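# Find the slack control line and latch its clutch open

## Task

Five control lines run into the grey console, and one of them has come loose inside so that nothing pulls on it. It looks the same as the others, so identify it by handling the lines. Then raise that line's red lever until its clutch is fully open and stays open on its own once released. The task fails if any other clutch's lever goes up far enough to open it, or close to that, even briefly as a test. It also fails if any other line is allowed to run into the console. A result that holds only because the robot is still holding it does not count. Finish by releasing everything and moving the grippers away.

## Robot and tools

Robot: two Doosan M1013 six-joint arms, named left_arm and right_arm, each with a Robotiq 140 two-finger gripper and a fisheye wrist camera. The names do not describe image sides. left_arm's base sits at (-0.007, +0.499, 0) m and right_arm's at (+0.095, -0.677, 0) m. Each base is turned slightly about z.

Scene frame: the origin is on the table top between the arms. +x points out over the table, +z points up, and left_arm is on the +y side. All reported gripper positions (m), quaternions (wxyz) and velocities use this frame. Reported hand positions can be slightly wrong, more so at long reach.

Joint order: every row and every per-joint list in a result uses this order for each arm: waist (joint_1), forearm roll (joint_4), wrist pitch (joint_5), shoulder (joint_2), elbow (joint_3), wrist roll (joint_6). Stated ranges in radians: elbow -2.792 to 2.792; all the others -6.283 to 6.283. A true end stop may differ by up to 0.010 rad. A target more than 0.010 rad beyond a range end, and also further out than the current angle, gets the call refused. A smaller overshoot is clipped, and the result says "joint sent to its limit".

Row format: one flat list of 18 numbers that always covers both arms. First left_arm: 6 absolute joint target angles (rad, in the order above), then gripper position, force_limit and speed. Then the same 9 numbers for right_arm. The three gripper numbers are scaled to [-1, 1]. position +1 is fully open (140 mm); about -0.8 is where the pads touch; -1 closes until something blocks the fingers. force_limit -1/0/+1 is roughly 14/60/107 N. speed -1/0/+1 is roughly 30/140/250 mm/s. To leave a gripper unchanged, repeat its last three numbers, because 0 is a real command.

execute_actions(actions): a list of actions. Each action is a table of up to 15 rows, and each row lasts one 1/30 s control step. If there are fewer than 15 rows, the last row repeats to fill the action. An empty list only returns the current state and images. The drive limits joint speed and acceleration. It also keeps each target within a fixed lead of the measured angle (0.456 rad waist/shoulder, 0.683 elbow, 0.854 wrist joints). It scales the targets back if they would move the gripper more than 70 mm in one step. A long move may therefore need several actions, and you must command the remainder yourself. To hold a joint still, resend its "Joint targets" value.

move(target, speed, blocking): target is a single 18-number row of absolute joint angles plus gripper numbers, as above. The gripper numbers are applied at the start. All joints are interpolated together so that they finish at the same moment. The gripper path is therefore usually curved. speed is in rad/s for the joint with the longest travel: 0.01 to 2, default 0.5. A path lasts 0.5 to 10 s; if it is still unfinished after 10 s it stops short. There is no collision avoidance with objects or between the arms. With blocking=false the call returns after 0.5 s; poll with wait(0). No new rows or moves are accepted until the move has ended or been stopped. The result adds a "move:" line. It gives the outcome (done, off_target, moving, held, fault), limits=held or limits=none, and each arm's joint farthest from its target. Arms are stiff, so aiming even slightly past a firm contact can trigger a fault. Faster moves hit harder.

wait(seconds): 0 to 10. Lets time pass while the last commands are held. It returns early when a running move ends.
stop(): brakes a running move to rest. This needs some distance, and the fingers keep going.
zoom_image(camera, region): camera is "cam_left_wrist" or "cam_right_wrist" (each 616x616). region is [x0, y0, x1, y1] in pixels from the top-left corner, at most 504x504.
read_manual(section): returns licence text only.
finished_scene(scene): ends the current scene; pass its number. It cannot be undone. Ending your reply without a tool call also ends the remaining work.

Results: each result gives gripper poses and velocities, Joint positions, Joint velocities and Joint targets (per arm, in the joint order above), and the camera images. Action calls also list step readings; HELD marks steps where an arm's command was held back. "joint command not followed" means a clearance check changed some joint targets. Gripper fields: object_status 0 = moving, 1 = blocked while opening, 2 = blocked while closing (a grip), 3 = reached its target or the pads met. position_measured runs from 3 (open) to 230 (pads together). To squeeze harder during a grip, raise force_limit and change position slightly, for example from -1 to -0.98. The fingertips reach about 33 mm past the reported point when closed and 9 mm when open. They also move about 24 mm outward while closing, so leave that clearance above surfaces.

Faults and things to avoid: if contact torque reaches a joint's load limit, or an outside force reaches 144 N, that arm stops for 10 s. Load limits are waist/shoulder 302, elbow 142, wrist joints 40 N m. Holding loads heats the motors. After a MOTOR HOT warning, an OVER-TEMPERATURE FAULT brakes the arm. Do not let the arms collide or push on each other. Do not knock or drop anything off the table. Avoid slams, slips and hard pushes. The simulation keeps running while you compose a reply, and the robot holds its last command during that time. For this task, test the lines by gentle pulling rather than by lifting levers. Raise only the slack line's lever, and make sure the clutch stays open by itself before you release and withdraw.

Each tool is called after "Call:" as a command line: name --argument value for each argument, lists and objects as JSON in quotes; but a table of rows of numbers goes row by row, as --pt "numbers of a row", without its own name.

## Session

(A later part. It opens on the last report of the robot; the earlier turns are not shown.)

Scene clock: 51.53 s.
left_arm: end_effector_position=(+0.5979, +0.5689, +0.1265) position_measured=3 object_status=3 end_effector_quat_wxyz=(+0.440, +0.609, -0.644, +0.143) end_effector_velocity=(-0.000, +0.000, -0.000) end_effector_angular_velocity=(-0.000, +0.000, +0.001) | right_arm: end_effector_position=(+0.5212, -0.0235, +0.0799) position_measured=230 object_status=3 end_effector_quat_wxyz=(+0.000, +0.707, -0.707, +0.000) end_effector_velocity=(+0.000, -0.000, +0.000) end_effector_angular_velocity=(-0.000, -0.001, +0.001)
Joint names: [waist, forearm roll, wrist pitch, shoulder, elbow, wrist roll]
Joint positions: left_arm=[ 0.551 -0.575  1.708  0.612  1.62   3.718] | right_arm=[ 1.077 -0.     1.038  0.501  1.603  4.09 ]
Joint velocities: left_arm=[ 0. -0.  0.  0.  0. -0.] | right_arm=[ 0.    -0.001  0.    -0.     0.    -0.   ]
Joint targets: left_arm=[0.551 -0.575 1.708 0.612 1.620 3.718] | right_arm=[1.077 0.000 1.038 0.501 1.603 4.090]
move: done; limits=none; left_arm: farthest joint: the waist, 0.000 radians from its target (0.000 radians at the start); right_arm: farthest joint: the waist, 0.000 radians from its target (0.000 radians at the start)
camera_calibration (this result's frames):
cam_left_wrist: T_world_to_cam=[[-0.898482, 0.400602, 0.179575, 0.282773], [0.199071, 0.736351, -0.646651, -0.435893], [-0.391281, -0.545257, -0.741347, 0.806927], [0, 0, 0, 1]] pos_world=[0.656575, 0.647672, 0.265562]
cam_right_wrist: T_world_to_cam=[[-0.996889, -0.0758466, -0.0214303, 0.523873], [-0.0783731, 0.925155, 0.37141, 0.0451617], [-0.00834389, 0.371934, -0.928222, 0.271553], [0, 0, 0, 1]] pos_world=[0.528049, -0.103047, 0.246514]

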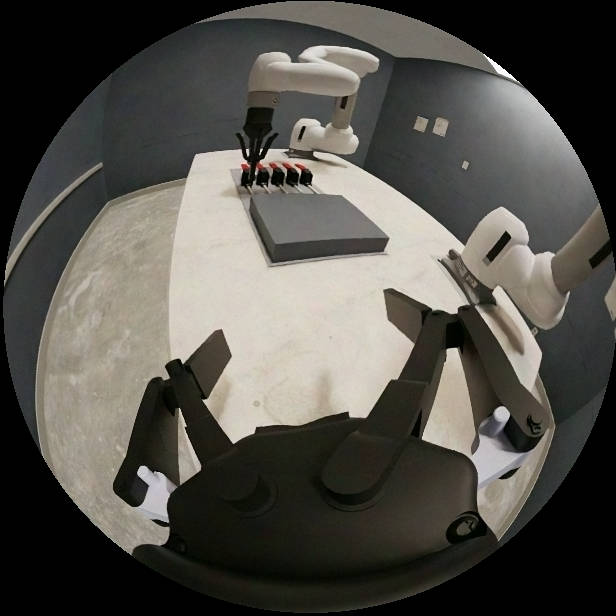

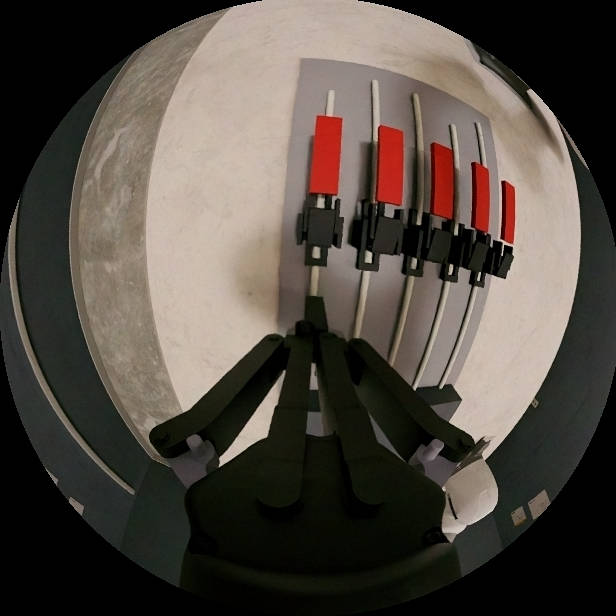

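Call:
move --target '[0.551,-0.575,1.708,0.612,1.62,3.718,1,0,0, 1.118,0,1.0381,0.5008,1.6027,4.131,-1,-1,0]'

Call:
move --target '[0.551,-0.575,1.708,0.612,1.62,3.718,1,0,0, 1.118,0,0.9759,0.5353,1.6304,4.131,-1,-1,0]' --speed 0.2

Call:
move --target '[0.551,-0.575,1.708,0.612,1.62,3.718,1,0,0, 1.065,0,0.9759,0.5353,1.6304,4.078,-1,-1,0]' --speed 0.08

Call:
move --target '[0.551,-0.575,1.708,0.612,1.62,3.718,1,0,0, 1.17,0,0.9759,0.5353,1.6304,4.183,-1,-1,0]' --speed 0.08

Call:
move --target '[0.551,-0.575,1.708,0.612,1.62,3.718,1,0,0, 1.118,0,0.9759,0.5353,1.6304,4.131,-1,-1,0]' --speed 0.1

Scene clock: 52.80 s.
left_arm: end_effector_position=(+0.5979, +0.5689, +0.1265) position_measured=3 object_status=3 end_effector_quat_wxyz=(+0.440, +0.609, -0.644, +0.143) end_effector_velocity=(+0.000, +0.000, -0.000) end_effector_angular_velocity=(-0.001, +0.000, +0.000) | right_arm: end_effector_position=(+0.4939, -0.0065, +0.0800) position_measured=230 object_status=3 end_effector_quat_wxyz=(-0.000, +0.707, -0.707, +0.000) end_effector_velocity=(-0.000, -0.000, +0.000) end_effector_angular_velocity=(+0.000, +0.000, +0.000)
Joint names: [waist, forearm roll, wrist pitch, shoulder, elbow, wrist roll]
Joint positions: left_arm=[ 0.551 -0.575  1.708  0.612  1.62   3.718] | right_arm=[ 1.118 -0.     1.038  0.501  1.603  4.131]
Joint velocities: left_arm=[ 0.    -0.     0.     0.001 -0.     0.   ] | right_arm=[ 0.     0.     0.    -0.001  0.001 -0.   ]
Joint targets: left_arm=[0.551 -0.575 1.708 0.612 1.620 3.718] | right_arm=[1.118 0.000 1.038 0.501 1.603 4.131]
move: done; limits=none; left_arm: farthest joint: the waist, 0.000 radians from its target (0.000 radians at the start); right_arm: farthest joint: the waist, 0.000 radians from its target (0.041 radians at the start)
camera_calibration (this result's frames):
cam_left_wrist: T_world_to_cam=[[-0.898482, 0.400602, 0.179575, 0.282773], [0.199071, 0.736351, -0.646651, -0.435893], [-0.391281, -0.545257, -0.741347, 0.806926], [0, 0, 0, 1]] pos_world=[0.656575, 0.647672, 0.265562]
cam_right_wrist: T_world_to_cam=[[-0.996876, -0.076014, -0.0214543, 0.498006], [-0.0785372, 0.925132, 0.371433, 0.0273816], [-0.00838606, 0.371958, -0.928212, 0.265056], [0, 0, 0, 1]] pos_world=[0.500824, -0.0860657, 0.246542]

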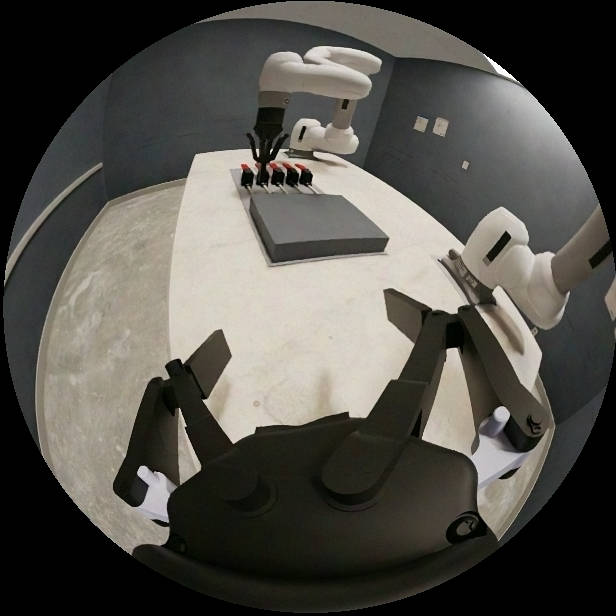

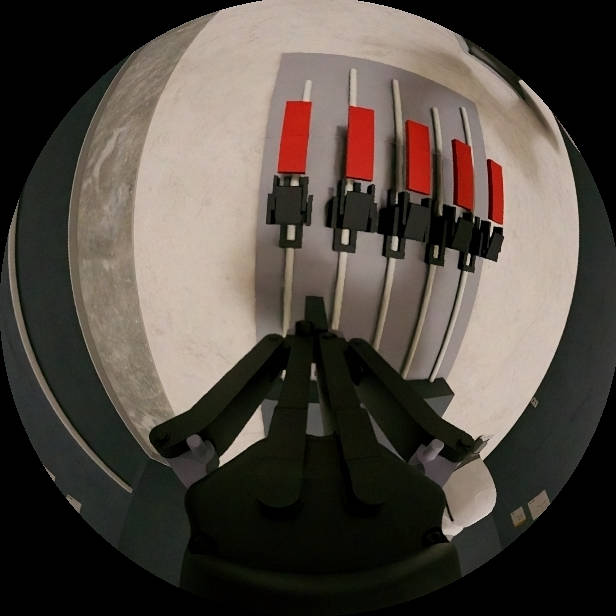

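Scene clock: 53.57 s.
left_arm: end_effector_position=(+0.5979, +0.5689, +0.1265) position_measured=3 object_status=3 end_effector_quat_wxyz=(+0.440, +0.609, -0.644, +0.143) end_effector_velocity=(+0.000, +0.001, +0.000) end_effector_angular_velocity=(+0.000, -0.001, +0.000) | right_arm: end_effector_position=(+0.4939, -0.0065, +0.0400) position_measured=230 object_status=3 end_effector_quat_wxyz=(-0.000, +0.707, -0.707, -0.000) end_effector_velocity=(+0.000, +0.000, -0.000) end_effector_angular_velocity=(-0.000, -0.000, +0.000)
Joint names: [waist, forearm roll, wrist pitch, shoulder, elbow, wrist roll]
Joint positions: left_arm=[ 0.551 -0.575  1.708  0.612  1.62   3.718] | right_arm=[ 1.118 -0.     0.976  0.535  1.63   4.131]
Joint velocities: left_arm=[ 0.001  0.    -0.    -0.    -0.     0.001] | right_arm=[ 0. -0. -0.  0. -0. -0.]
Joint targets: left_arm=[0.551 -0.575 1.708 0.612 1.620 3.718] | right_arm=[1.118 0.000 0.976 0.535 1.630 4.131]
move: done; limits=none; left_arm: farthest joint: the waist, 0.000 radians from its target (0.000 radians at the start); right_arm: farthest joint: the waist, 0.000 radians from its target (0.000 radians at the start)
camera_calibration (this result's frames):
cam_left_wrist: T_world_to_cam=[[-0.898482, 0.400603, 0.179575, 0.282773], [0.199071, 0.736351, -0.646651, -0.435893], [-0.391281, -0.545256, -0.741347, 0.806926], [0, 0, 0, 1]] pos_world=[0.656575, 0.647673, 0.265562]
cam_right_wrist: T_world_to_cam=[[-0.996873, -0.0760436, -0.021481, 0.497134], [-0.0785743, 0.925116, 0.371465, 0.0422016], [-0.00837519, 0.371992, -0.928198, 0.227965], [0, 0, 0, 1]] pos_world=[0.500805, -0.0860384, 0.206599]

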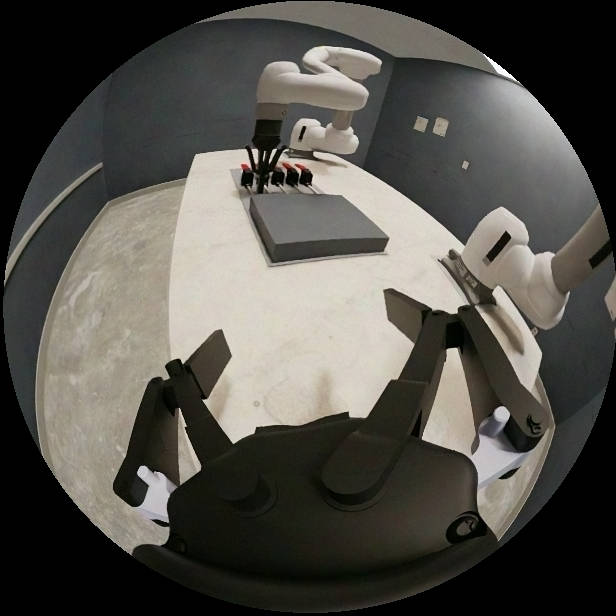

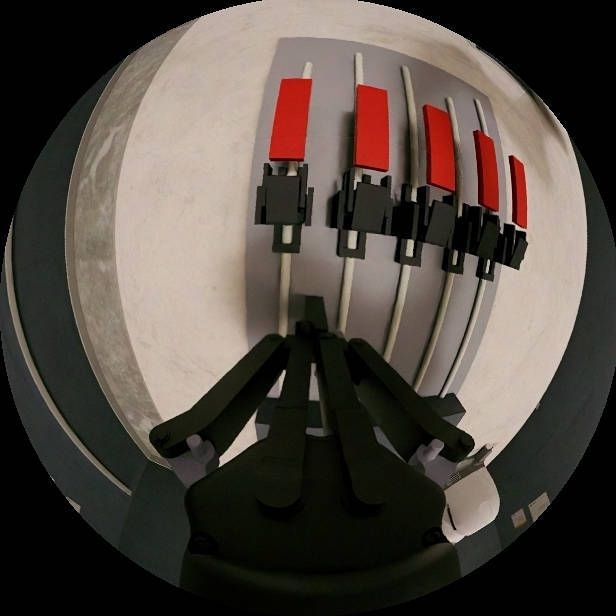

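Scene clock: 54.53 s.
left_arm: end_effector_position=(+0.5979, +0.5689, +0.1265) position_measured=3 object_status=3 end_effector_quat_wxyz=(+0.440, +0.609, -0.644, +0.143) end_effector_velocity=(-0.000, -0.000, -0.000) end_effector_angular_velocity=(+0.000, +0.000, +0.000) | right_arm: end_effector_position=(+0.5288, -0.0285, +0.0400) position_measured=230 object_status=3 end_effector_quat_wxyz=(+0.000, +0.707, -0.707, +0.000) end_effector_velocity=(-0.000, -0.000, +0.000) end_effector_angular_velocity=(+0.000, +0.000, -0.000)
Joint names: [waist, forearm roll, wrist pitch, shoulder, elbow, wrist roll]
Joint positions: left_arm=[ 0.551 -0.575  1.708  0.612  1.62   3.718] | right_arm=[ 1.065 -0.     0.976  0.535  1.63   4.078]
Joint velocities: left_arm=[-0.  0. -0. -0.  0. -0.] | right_arm=[-0.  0.  0. -0.  0. -0.]
Joint targets: left_arm=[0.551 -0.575 1.708 0.612 1.620 3.718] | right_arm=[1.065 0.000 0.976 0.535 1.630 4.078]
move: done; limits=none; left_arm: farthest joint: the waist, 0.000 radians from its target (0.000 radians at the start); right_arm: farthest joint: the waist, 0.000 radians from its target (0.053 radians at the start)
camera_calibration (this result's frames):
cam_left_wrist: T_world_to_cam=[[-0.898482, 0.400603, 0.179575, 0.282773], [0.199071, 0.736351, -0.646651, -0.435893], [-0.391281, -0.545256, -0.741347, 0.806926], [0, 0, 0, 1]] pos_world=[0.656575, 0.647673, 0.265562]
cam_right_wrist: T_world_to_cam=[[-0.996872, -0.0760681, -0.0214417, 0.530263], [-0.0785828, 0.925134, 0.37142, 0.0653852], [-0.00841674, 0.371943, -0.928218, 0.236438], [0, 0, 0, 1]] pos_world=[0.535733, -0.108095, 0.206551]

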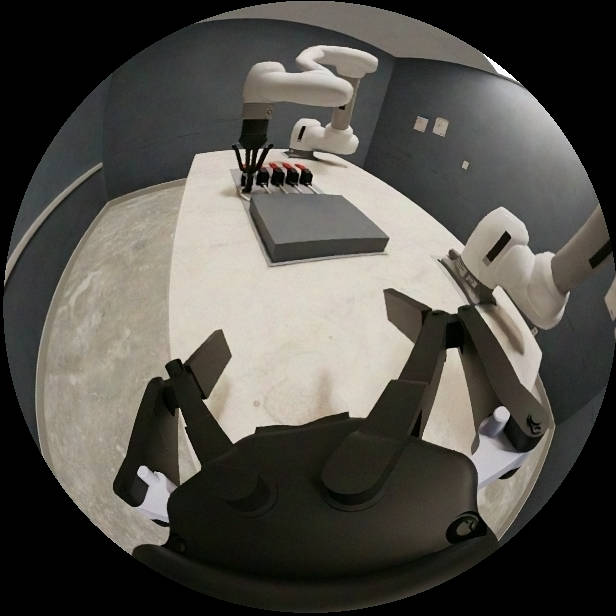

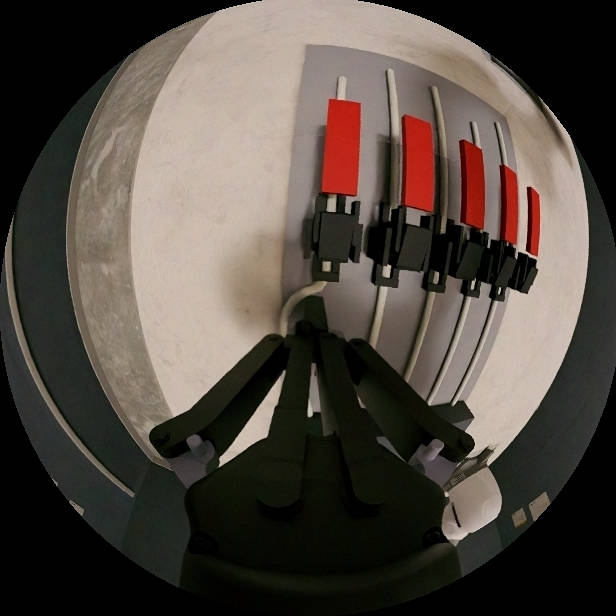

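Scene clock: 56.13 s.
left_arm: end_effector_position=(+0.5979, +0.5689, +0.1265) position_measured=3 object_status=3 end_effector_quat_wxyz=(+0.440, +0.609, -0.644, +0.143) end_effector_velocity=(+0.000, -0.001, -0.000) end_effector_angular_velocity=(-0.000, +0.001, -0.001) | right_arm: end_effector_position=(+0.4586, +0.0133, +0.0400) position_measured=230 object_status=3 end_effector_quat_wxyz=(+0.000, +0.707, -0.707, +0.000) end_effector_velocity=(-0.000, +0.000, +0.000) end_effector_angular_velocity=(+0.001, +0.000, -0.000)
Joint names: [waist, forearm roll, wrist pitch, shoulder, elbow, wrist roll]
Joint positions: left_arm=[ 0.551 -0.575  1.708  0.612  1.62   3.718] | right_arm=[ 1.17  -0.     0.976  0.535  1.63   4.183]
Joint velocities: left_arm=[-0.001 -0.     0.     0.001 -0.    -0.   ] | right_arm=[ 0.     0.001  0.    -0.    -0.     0.   ]
Joint targets: left_arm=[0.551 -0.575 1.708 0.612 1.620 3.718] | right_arm=[1.170 0.000 0.976 0.535 1.630 4.183]
move: done; limits=none; left_arm: farthest joint: the waist, 0.000 radians from its target (0.000 radians at the start); right_arm: farthest joint: the waist, 0.000 radians from its target (0.105 radians at the start)
camera_calibration (this result's frames):
cam_left_wrist: T_world_to_cam=[[-0.898482, 0.400602, 0.179575, 0.282773], [0.199071, 0.736351, -0.646651, -0.435893], [-0.391281, -0.545256, -0.741347, 0.806926], [0, 0, 0, 1]] pos_world=[0.656575, 0.647672, 0.265562]
cam_right_wrist: T_world_to_cam=[[-0.996874, -0.076032, -0.0214748, 0.463403], [-0.0785619, 0.925146, 0.371394, 0.0211456], [-0.00837052, 0.37192, -0.928227, 0.220261], [0, 0, 0, 1]] pos_world=[0.46546, -0.0662485, 0.20655]

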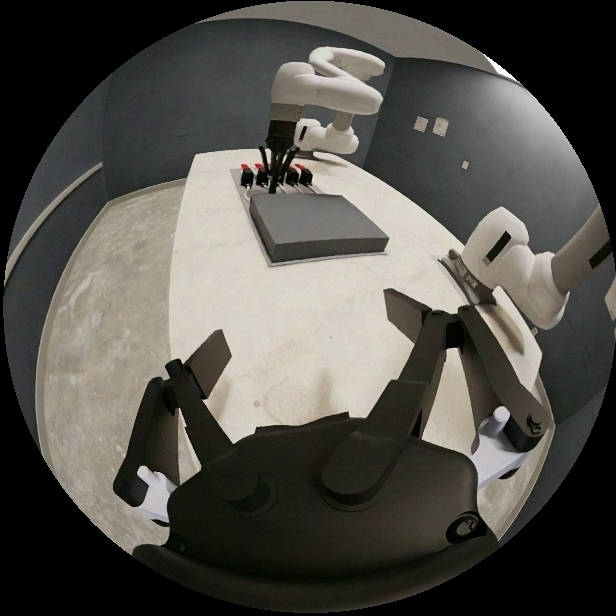

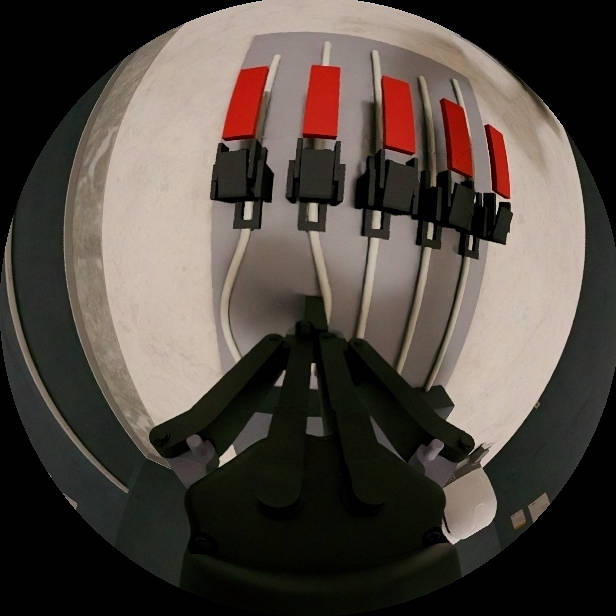

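Scene clock: 56.97 s.
left_arm: end_effector_position=(+0.5979, +0.5689, +0.1265) position_measured=3 object_status=3 end_effector_quat_wxyz=(+0.440, +0.609, -0.644, +0.143) end_effector_velocity=(+0.000, -0.000, -0.000) end_effector_angular_velocity=(+0.000, -0.000, -0.000) | right_arm: end_effector_position=(+0.4939, -0.0065, +0.0400) position_measured=230 object_status=3 end_effector_quat_wxyz=(+0.000, +0.707, -0.707, +0.000) end_effector_velocity=(+0.001, -0.000, -0.000) end_effector_angular_velocity=(-0.001, -0.000, +0.000)
Joint names: [waist, forearm roll, wrist pitch, shoulder, elbow, wrist roll]
Joint positions: left_arm=[ 0.551 -0.575  1.708  0.612  1.62   3.718] | right_arm=[1.118 0.    0.976 0.535 1.63  4.131]
Joint velocities: left_arm=[-0.  0. -0.  0. -0.  0.] | right_arm=[-0.    -0.001  0.     0.001 -0.001 -0.   ]
Joint targets: left_arm=[0.551 -0.575 1.708 0.612 1.620 3.718] | right_arm=[1.118 0.000 0.976 0.535 1.630 4.131]
move: done; limits=none; left_arm: farthest joint: the waist, 0.000 radians from its target (0.000 radians at the start); right_arm: farthest joint: the waist, 0.000 radians from its target (0.052 radians at the start)
camera_calibration (this result's frames):
cam_left_wrist: T_world_to_cam=[[-0.898482, 0.400602, 0.179575, 0.282773], [0.199071, 0.736351, -0.646651, -0.435893], [-0.391281, -0.545257, -0.741347, 0.806927], [0, 0, 0, 1]] pos_world=[0.656575, 0.647673, 0.265562]
cam_right_wrist: T_world_to_cam=[[-0.996872, -0.0760717, -0.021434, 0.497089], [-0.0785834, 0.925135, 0.371416, 0.0422251], [-0.00842492, 0.371938, -0.928219, 0.227938], [0, 0, 0, 1]] pos_world=[0.500772, -0.0860285, 0.206548]

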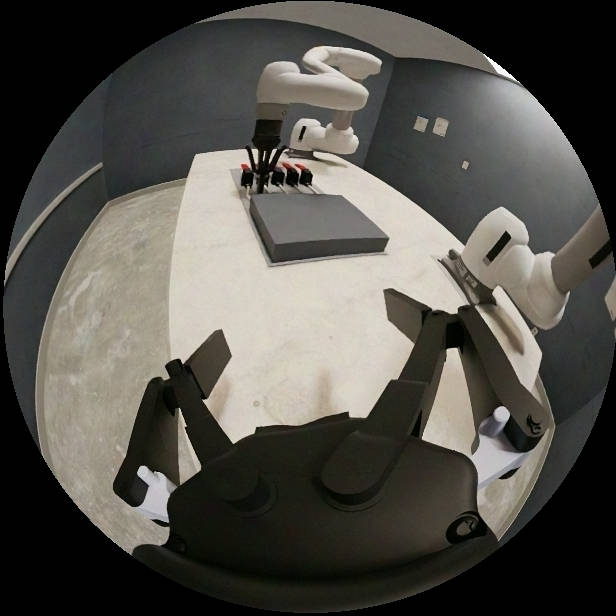

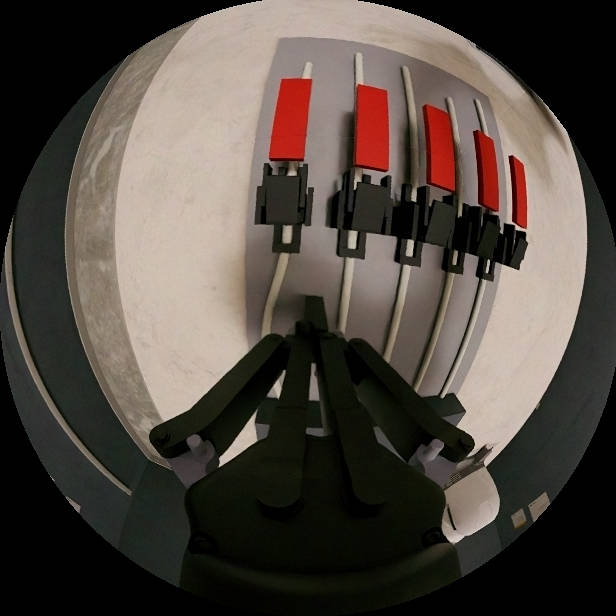

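Call:
move --target '[0.551,-0.575,1.708,0.612,1.62,3.718,1,0,0, 1.118,0,1.12,0.455,1.565,4.131,-0.3,-0.5,0]'

Call:
move --target '[0.551,-0.575,1.708,0.612,1.62,3.718,1,0,0, 0.9375,0,1.035,0.2828,1.8238,3.951,-0.3,-0.5,0]'

Call:
move --target '[0.551,-0.575,1.708,0.612,1.62,3.718,1,0,0, 0.9375,0,0.9197,0.3439,1.878,3.951,-0.3,-0.5,0]' --speed 0.2

Call:
move --target '[0.551,-0.575,1.708,0.612,1.62,3.718,1,0,0, 0.9375,0,0.9197,0.3439,1.878,3.951,-1,-0.5,0]'

Call:
move --target '[0.551,-0.575,1.708,0.612,1.62,3.718,1,0,0, 0.9641,0,1.0353,0.3163,1.79,3.978,-1,-0.5,0]' --speed 0.1

Call:
move --target '[0.551,-0.575,1.708,0.612,1.62,3.718,1,0,0, 1.0235,0,1.1108,0.3689,1.6619,4.037,-1,-0.5,0]' --speed 0.1

Scene clock: 58.53 s.
left_arm: end_effector_position=(+0.5979, +0.5689, +0.1265) position_measured=3 object_status=3 end_effector_quat_wxyz=(+0.440, +0.609, -0.644, +0.143) end_effector_velocity=(-0.000, +0.000, +0.000) end_effector_angular_velocity=(+0.000, -0.001, -0.000) | right_arm: end_effector_position=(+0.4924, -0.0088, +0.1341) position_measured=167 object_status=3 end_effector_quat_wxyz=(-0.001, +0.707, -0.707, -0.000) end_effector_velocity=(-0.000, +0.000, +0.001) end_effector_angular_velocity=(+0.001, -0.000, -0.000)
Joint names: [waist, forearm roll, wrist pitch, shoulder, elbow, wrist roll]
Joint positions: left_arm=[ 0.551 -0.575  1.708  0.612  1.62   3.718] | right_arm=[1.118 0.    1.12  0.455 1.565 4.131]
Joint velocities: left_arm=[ 0.  0. -0. -0. -0.  0.] | right_arm=[-0.     0.     0.    -0.001 -0.    -0.   ]
Joint targets: left_arm=[0.551 -0.575 1.708 0.612 1.620 3.718] | right_arm=[1.118 0.000 1.120 0.455 1.565 4.131]
move: done; limits=none; left_arm: farthest joint: the waist, 0.000 radians from its target (0.000 radians at the start); right_arm: farthest joint: the waist, 0.000 radians from its target (0.000 radians at the start)
camera_calibration (this result's frames):
cam_left_wrist: T_world_to_cam=[[-0.898482, 0.400602, 0.179575, 0.282773], [0.199071, 0.736351, -0.646651, -0.435893], [-0.391281, -0.545257, -0.741347, 0.806927], [0, 0, 0, 1]] pos_world=[0.656575, 0.647673, 0.265562]
cam_right_wrist: T_world_to_cam=[[-0.996859, -0.0759858, -0.0223292, 0.497594], [-0.0788273, 0.924662, 0.372541, 0.00922448], [-0.00766085, 0.373131, -0.927747, 0.315709], [0, 0, 0, 1]] pos_world=[0.499176, -0.0885201, 0.300572]

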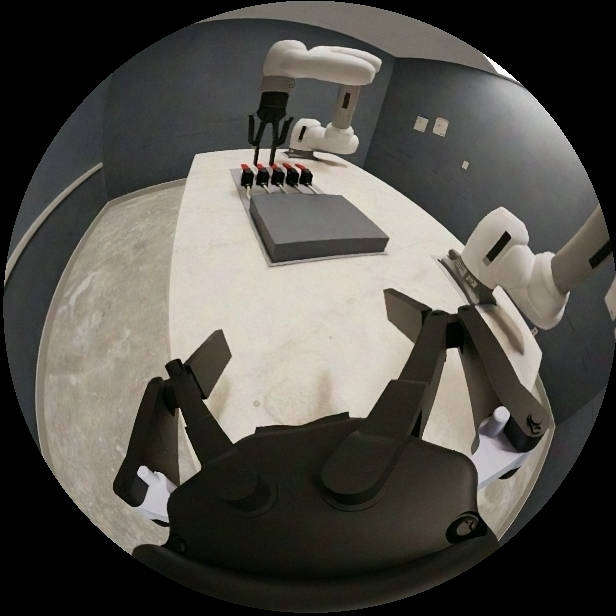

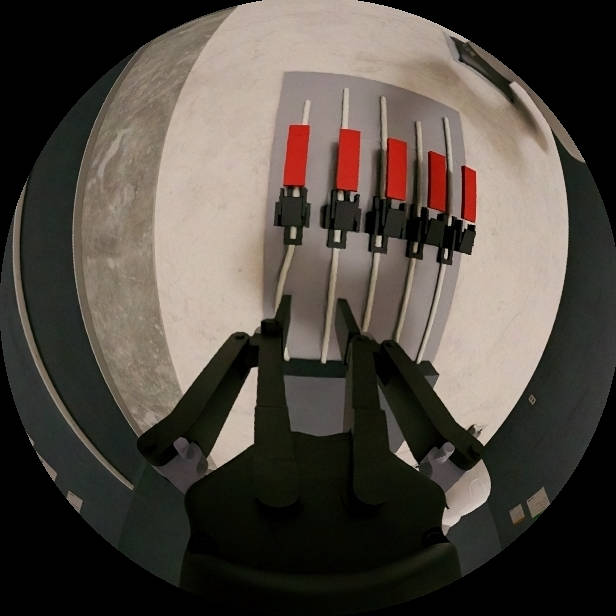

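Scene clock: 59.47 s.
left_arm: end_effector_position=(+0.5979, +0.5689, +0.1265) position_measured=3 object_status=3 end_effector_quat_wxyz=(+0.440, +0.609, -0.644, +0.143) end_effector_velocity=(-0.000, +0.000, +0.000) end_effector_angular_velocity=(-0.000, -0.000, +0.001) | right_arm: end_effector_position=(+0.5212, -0.1798, +0.1300) position_measured=167 object_status=3 end_effector_quat_wxyz=(-0.000, +0.707, -0.707, +0.000) end_effector_velocity=(+0.001, +0.000, +0.000) end_effector_angular_velocity=(+0.000, -0.000, -0.000)
Joint names: [waist, forearm roll, wrist pitch, shoulder, elbow, wrist roll]
Joint positions: left_arm=[ 0.551 -0.575  1.708  0.612  1.62   3.718] | right_arm=[ 0.938 -0.     1.035  0.283  1.824  3.951]
Joint velocities: left_arm=[ 0.001 -0.     0.    -0.     0.     0.   ] | right_arm=[-0.001 -0.    -0.     0.    -0.001 -0.   ]
Joint targets: left_arm=[0.551 -0.575 1.708 0.612 1.620 3.718] | right_arm=[0.937 0.000 1.035 0.283 1.824 3.951]
move: done; limits=none; left_arm: farthest joint: the waist, 0.000 radians from its target (0.000 radians at the start); right_arm: farthest joint: the waist, 0.000 radians from its target (0.180 radians at the start)
camera_calibration (this result's frames):
cam_left_wrist: T_world_to_cam=[[-0.898482, 0.400603, 0.179575, 0.282773], [0.199071, 0.736351, -0.646651, -0.435893], [-0.391281, -0.545257, -0.741347, 0.806927], [0, 0, 0, 1]] pos_world=[0.656575, 0.647672, 0.265562]
cam_right_wrist: T_world_to_cam=[[-0.996905, -0.0756259, -0.0214899, 0.513128], [-0.0781906, 0.925174, 0.371401, 0.171102], [-0.00820559, 0.371932, -0.928224, 0.376067], [0, 0, 0, 1]] pos_world=[0.528004, -0.259365, 0.296554]

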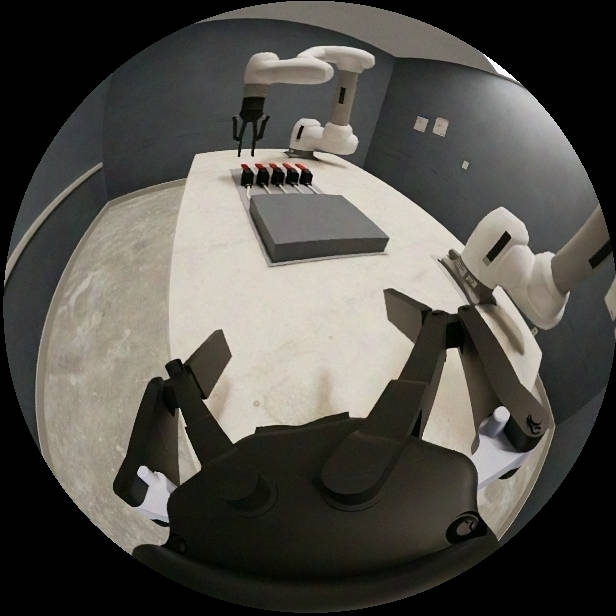

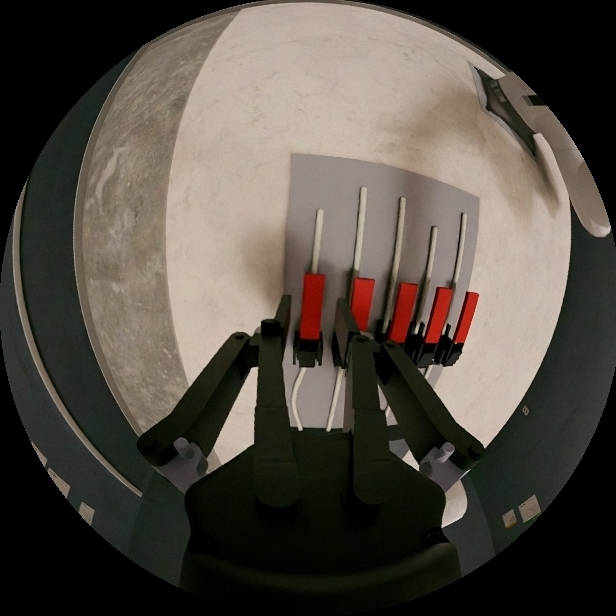

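Scene clock: 60.40 s.
left_arm: end_effector_position=(+0.5979, +0.5689, +0.1265) position_measured=3 object_status=3 end_effector_quat_wxyz=(+0.440, +0.609, -0.644, +0.143) end_effector_velocity=(+0.000, -0.001, -0.000) end_effector_angular_velocity=(-0.000, +0.000, -0.001) | right_arm: end_effector_position=(+0.5212, -0.1798, +0.0649) position_measured=167 object_status=3 end_effector_quat_wxyz=(-0.000, +0.707, -0.707, +0.000) end_effector_velocity=(+0.000, +0.000, +0.001) end_effector_angular_velocity=(+0.001, -0.001, -0.000)
Joint names: [waist, forearm roll, wrist pitch, shoulder, elbow, wrist roll]
Joint positions: left_arm=[ 0.551 -0.575  1.708  0.612  1.62   3.718] | right_arm=[ 0.937 -0.     0.92   0.344  1.878  3.951]
Joint velocities: left_arm=[-0.001 -0.     0.     0.    -0.    -0.   ] | right_arm=[ 0.     0.    -0.    -0.    -0.001  0.   ]
Joint targets: left_arm=[0.551 -0.575 1.708 0.612 1.620 3.718] | right_arm=[0.937 0.000 0.920 0.344 1.878 3.951]
move: done; limits=none; left_arm: farthest joint: the waist, 0.000 radians from its target (0.000 radians at the start); right_arm: farthest joint: the waist, 0.000 radians from its target (0.000 radians at the start)
camera_calibration (this result's frames):
cam_left_wrist: T_world_to_cam=[[-0.898482, 0.400603, 0.179575, 0.282773], [0.199071, 0.736351, -0.646651, -0.435893], [-0.391281, -0.545257, -0.741347, 0.806926], [0, 0, 0, 1]] pos_world=[0.656575, 0.647673, 0.265562]
cam_right_wrist: T_world_to_cam=[[-0.996912, -0.0755343, -0.0214857, 0.511767], [-0.0781034, 0.925159, 0.371459, 0.195239], [-0.00818015, 0.37199, -0.928201, 0.315701], [0, 0, 0, 1]] pos_world=[0.528018, -0.259408, 0.231507]

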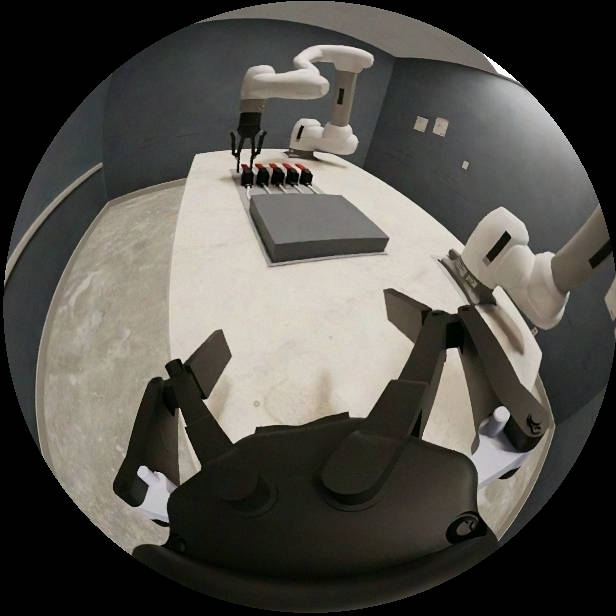

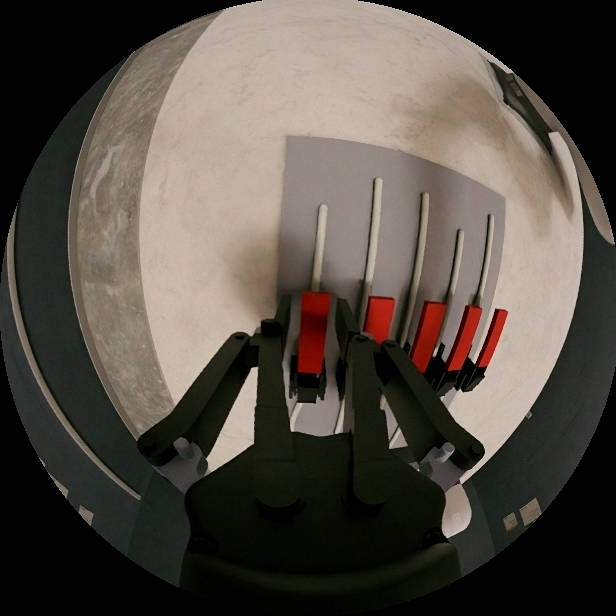

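Scene clock: 61.10 s.
left_arm: end_effector_position=(+0.5979, +0.5689, +0.1265) position_measured=3 object_status=3 end_effector_quat_wxyz=(+0.440, +0.609, -0.644, +0.143) end_effector_velocity=(+0.000, -0.000, -0.000) end_effector_angular_velocity=(-0.000, +0.001, +0.001) | right_arm: end_effector_position=(+0.5212, -0.1799, +0.0649) position_measured=199 object_status=2 end_effector_quat_wxyz=(-0.000, +0.707, -0.707, -0.000) end_effector_velocity=(+0.000, +0.001, +0.001) end_effector_angular_velocity=(+0.001, -0.001, -0.000)
Joint names: [waist, forearm roll, wrist pitch, shoulder, elbow, wrist roll]
Joint positions: left_arm=[ 0.551 -0.575  1.708  0.612  1.62   3.718] | right_arm=[0.937 0.    0.92  0.344 1.878 3.951]
Joint velocities: left_arm=[ 0.    -0.    -0.     0.001 -0.    -0.   ] | right_arm=[ 0.     0.001 -0.    -0.    -0.001  0.   ]
Joint targets: left_arm=[0.551 -0.575 1.708 0.612 1.620 3.718] | right_arm=[0.937 0.000 0.920 0.344 1.878 3.951]
move: done; limits=none; left_arm: farthest joint: the waist, 0.000 radians from its target (0.000 radians at the start); right_arm: farthest joint: the waist, 0.000 radians from its target (0.000 radians at the start)
camera_calibration (this result's frames):
cam_left_wrist: T_world_to_cam=[[-0.898482, 0.400602, 0.179575, 0.282773], [0.199071, 0.736351, -0.646651, -0.435893], [-0.391281, -0.545257, -0.741347, 0.806926], [0, 0, 0, 1]] pos_world=[0.656575, 0.647672, 0.265562]
cam_right_wrist: T_world_to_cam=[[-0.996914, -0.0755157, -0.0214539, 0.511754], [-0.0780743, 0.925159, 0.371464, 0.19523], [-0.00820309, 0.371992, -0.9282, 0.315704], [0, 0, 0, 1]] pos_world=[0.528007, -0.259412, 0.231494]

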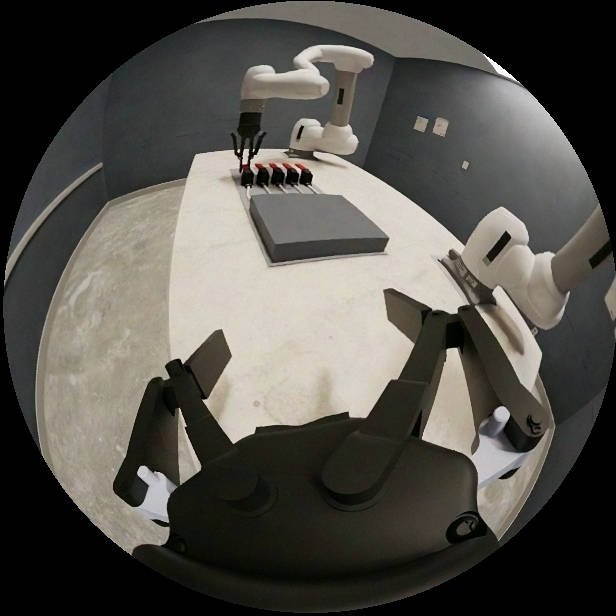

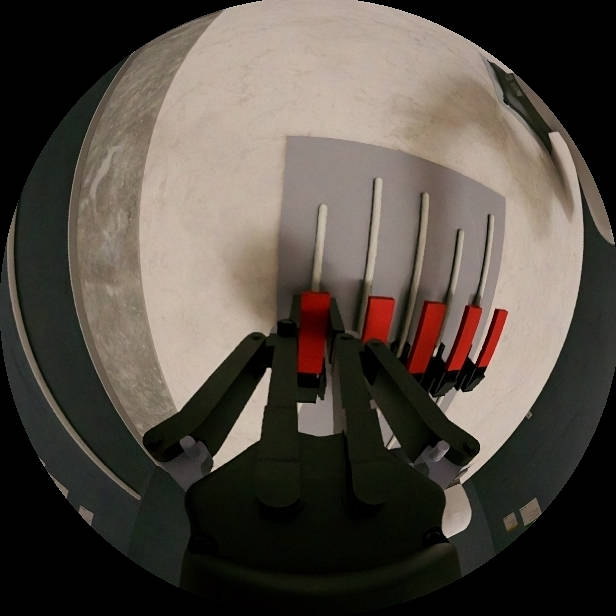

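Scene clock: 62.57 s.
left_arm: end_effector_position=(+0.5979, +0.5689, +0.1265) position_measured=3 object_status=3 end_effector_quat_wxyz=(+0.440, +0.609, -0.644, +0.143) end_effector_velocity=(-0.000, +0.001, -0.000) end_effector_angular_velocity=(+0.000, +0.000, +0.001) | right_arm: end_effector_position=(+0.5212, -0.1540, +0.1239) position_measured=199 object_status=2 end_effector_quat_wxyz=(+0.000, +0.707, -0.707, +0.000) end_effector_velocity=(-0.000, +0.000, -0.000) end_effector_angular_velocity=(-0.000, +0.000, +0.000)
Joint names: [waist, forearm roll, wrist pitch, shoulder, elbow, wrist roll]
Joint positions: left_arm=[ 0.551 -0.575  1.708  0.612  1.62   3.718] | right_arm=[ 0.964 -0.     1.035  0.316  1.79   3.978]
Joint velocities: left_arm=[ 0.001  0.     0.     0.    -0.     0.   ] | right_arm=[ 0.  0.  0.  0.  0. -0.]
Joint targets: left_arm=[0.551 -0.575 1.708 0.612 1.620 3.718] | right_arm=[0.964 0.000 1.035 0.316 1.790 3.978]
move: done; limits=none; left_arm: farthest joint: the waist, 0.000 radians from its target (0.000 radians at the start); right_arm: farthest joint: the waist, 0.000 radians from its target (0.027 radians at the start)
camera_calibration (this result's frames):
cam_left_wrist: T_world_to_cam=[[-0.898482, 0.400602, 0.179575, 0.282773], [0.199071, 0.736351, -0.646651, -0.435893], [-0.39128, -0.545256, -0.741347, 0.806926], [0, 0, 0, 1]] pos_world=[0.656575, 0.647673, 0.265562]
cam_right_wrist: T_world_to_cam=[[-0.99694, -0.0751678, -0.0214711, 0.515068], [-0.077759, 0.925238, 0.371334, 0.149216], [-0.00804651, 0.371867, -0.928251, 0.360757], [0, 0, 0, 1]] pos_world=[0.527997, -0.233497, 0.290523]

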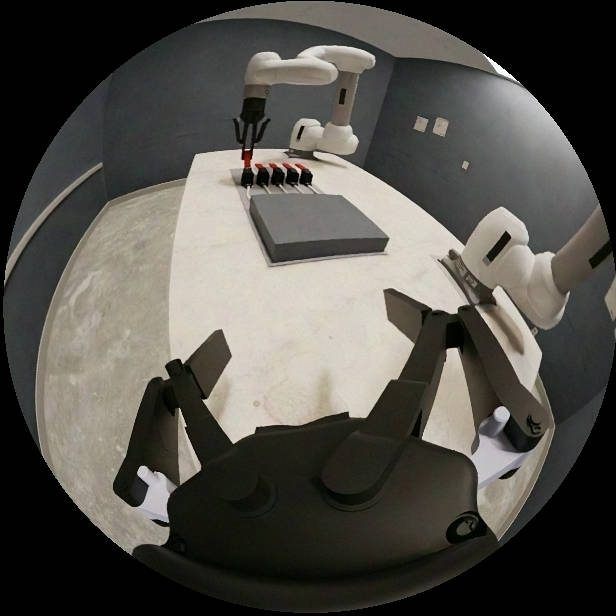

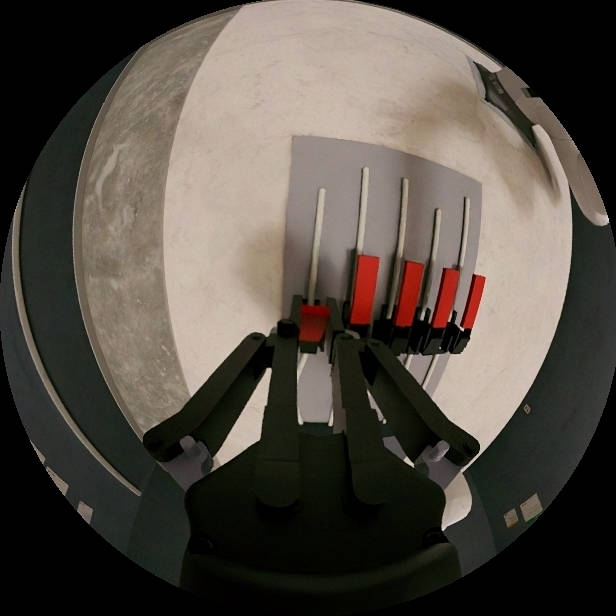

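Scene clock: 64.17 s.
left_arm: end_effector_position=(+0.5979, +0.5689, +0.1265) position_measured=3 object_status=3 end_effector_quat_wxyz=(+0.440, +0.609, -0.644, +0.143) end_effector_velocity=(-0.000, +0.001, +0.000) end_effector_angular_velocity=(-0.000, -0.000, +0.001) | right_arm: end_effector_position=(+0.5212, -0.0899, +0.1500) position_measured=200 object_status=2 end_effector_quat_wxyz=(+0.000, +0.707, -0.707, +0.000) end_effector_velocity=(-0.000, +0.000, -0.000) end_effector_angular_velocity=(-0.000, +0.001, +0.000)
Joint names: [waist, forearm roll, wrist pitch, shoulder, elbow, wrist roll]
Joint positions: left_arm=[ 0.551 -0.575  1.708  0.612  1.62   3.718] | right_arm=[ 1.023 -0.     1.111  0.369  1.662  4.037]
Joint velocities: left_arm=[ 0.002  0.     0.    -0.     0.     0.   ] | right_arm=[ 0.     0.     0.     0.001 -0.     0.   ]
Joint targets: left_arm=[0.551 -0.575 1.708 0.612 1.620 3.718] | right_arm=[1.024 0.000 1.111 0.369 1.662 4.037]
move: done; limits=none; left_arm: farthest joint: the waist, 0.000 radians from its target (0.000 radians at the start); right_arm: farthest joint: the waist, 0.000 radians from its target (0.059 radians at the start)
camera_calibration (this result's frames):
cam_left_wrist: T_world_to_cam=[[-0.898482, 0.400602, 0.179575, 0.282773], [0.199071, 0.736351, -0.646651, -0.435893], [-0.391281, -0.545257, -0.741347, 0.806927], [0, 0, 0, 1]] pos_world=[0.656575, 0.647672, 0.265562]
cam_right_wrist: T_world_to_cam=[[-0.99691, -0.0755563, -0.0215014, 0.520419], [-0.0781309, 0.925213, 0.371317, 0.0804556], [-0.00816202, 0.37185, -0.928257, 0.36125], [0, 0, 0, 1]] pos_world=[0.528046, -0.169448, 0.316648]

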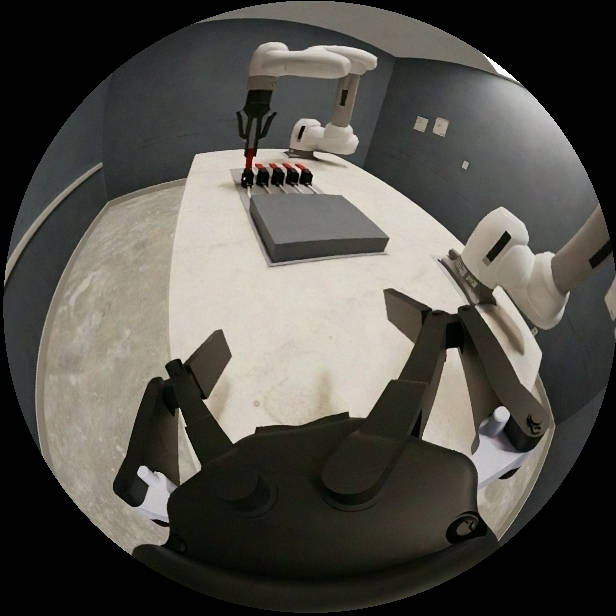

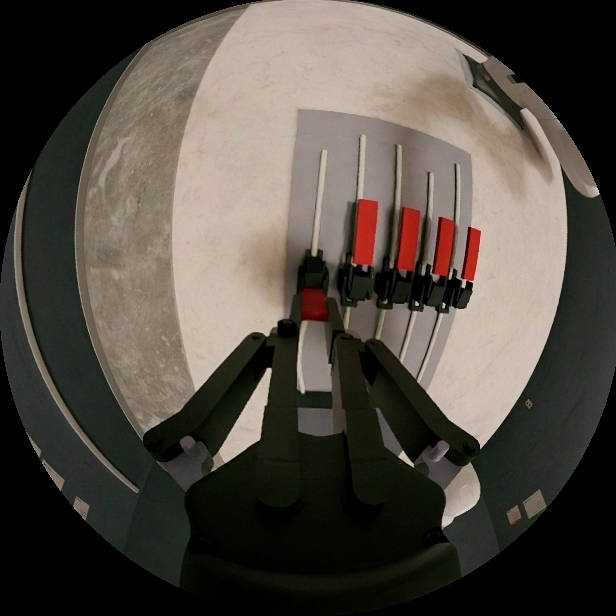

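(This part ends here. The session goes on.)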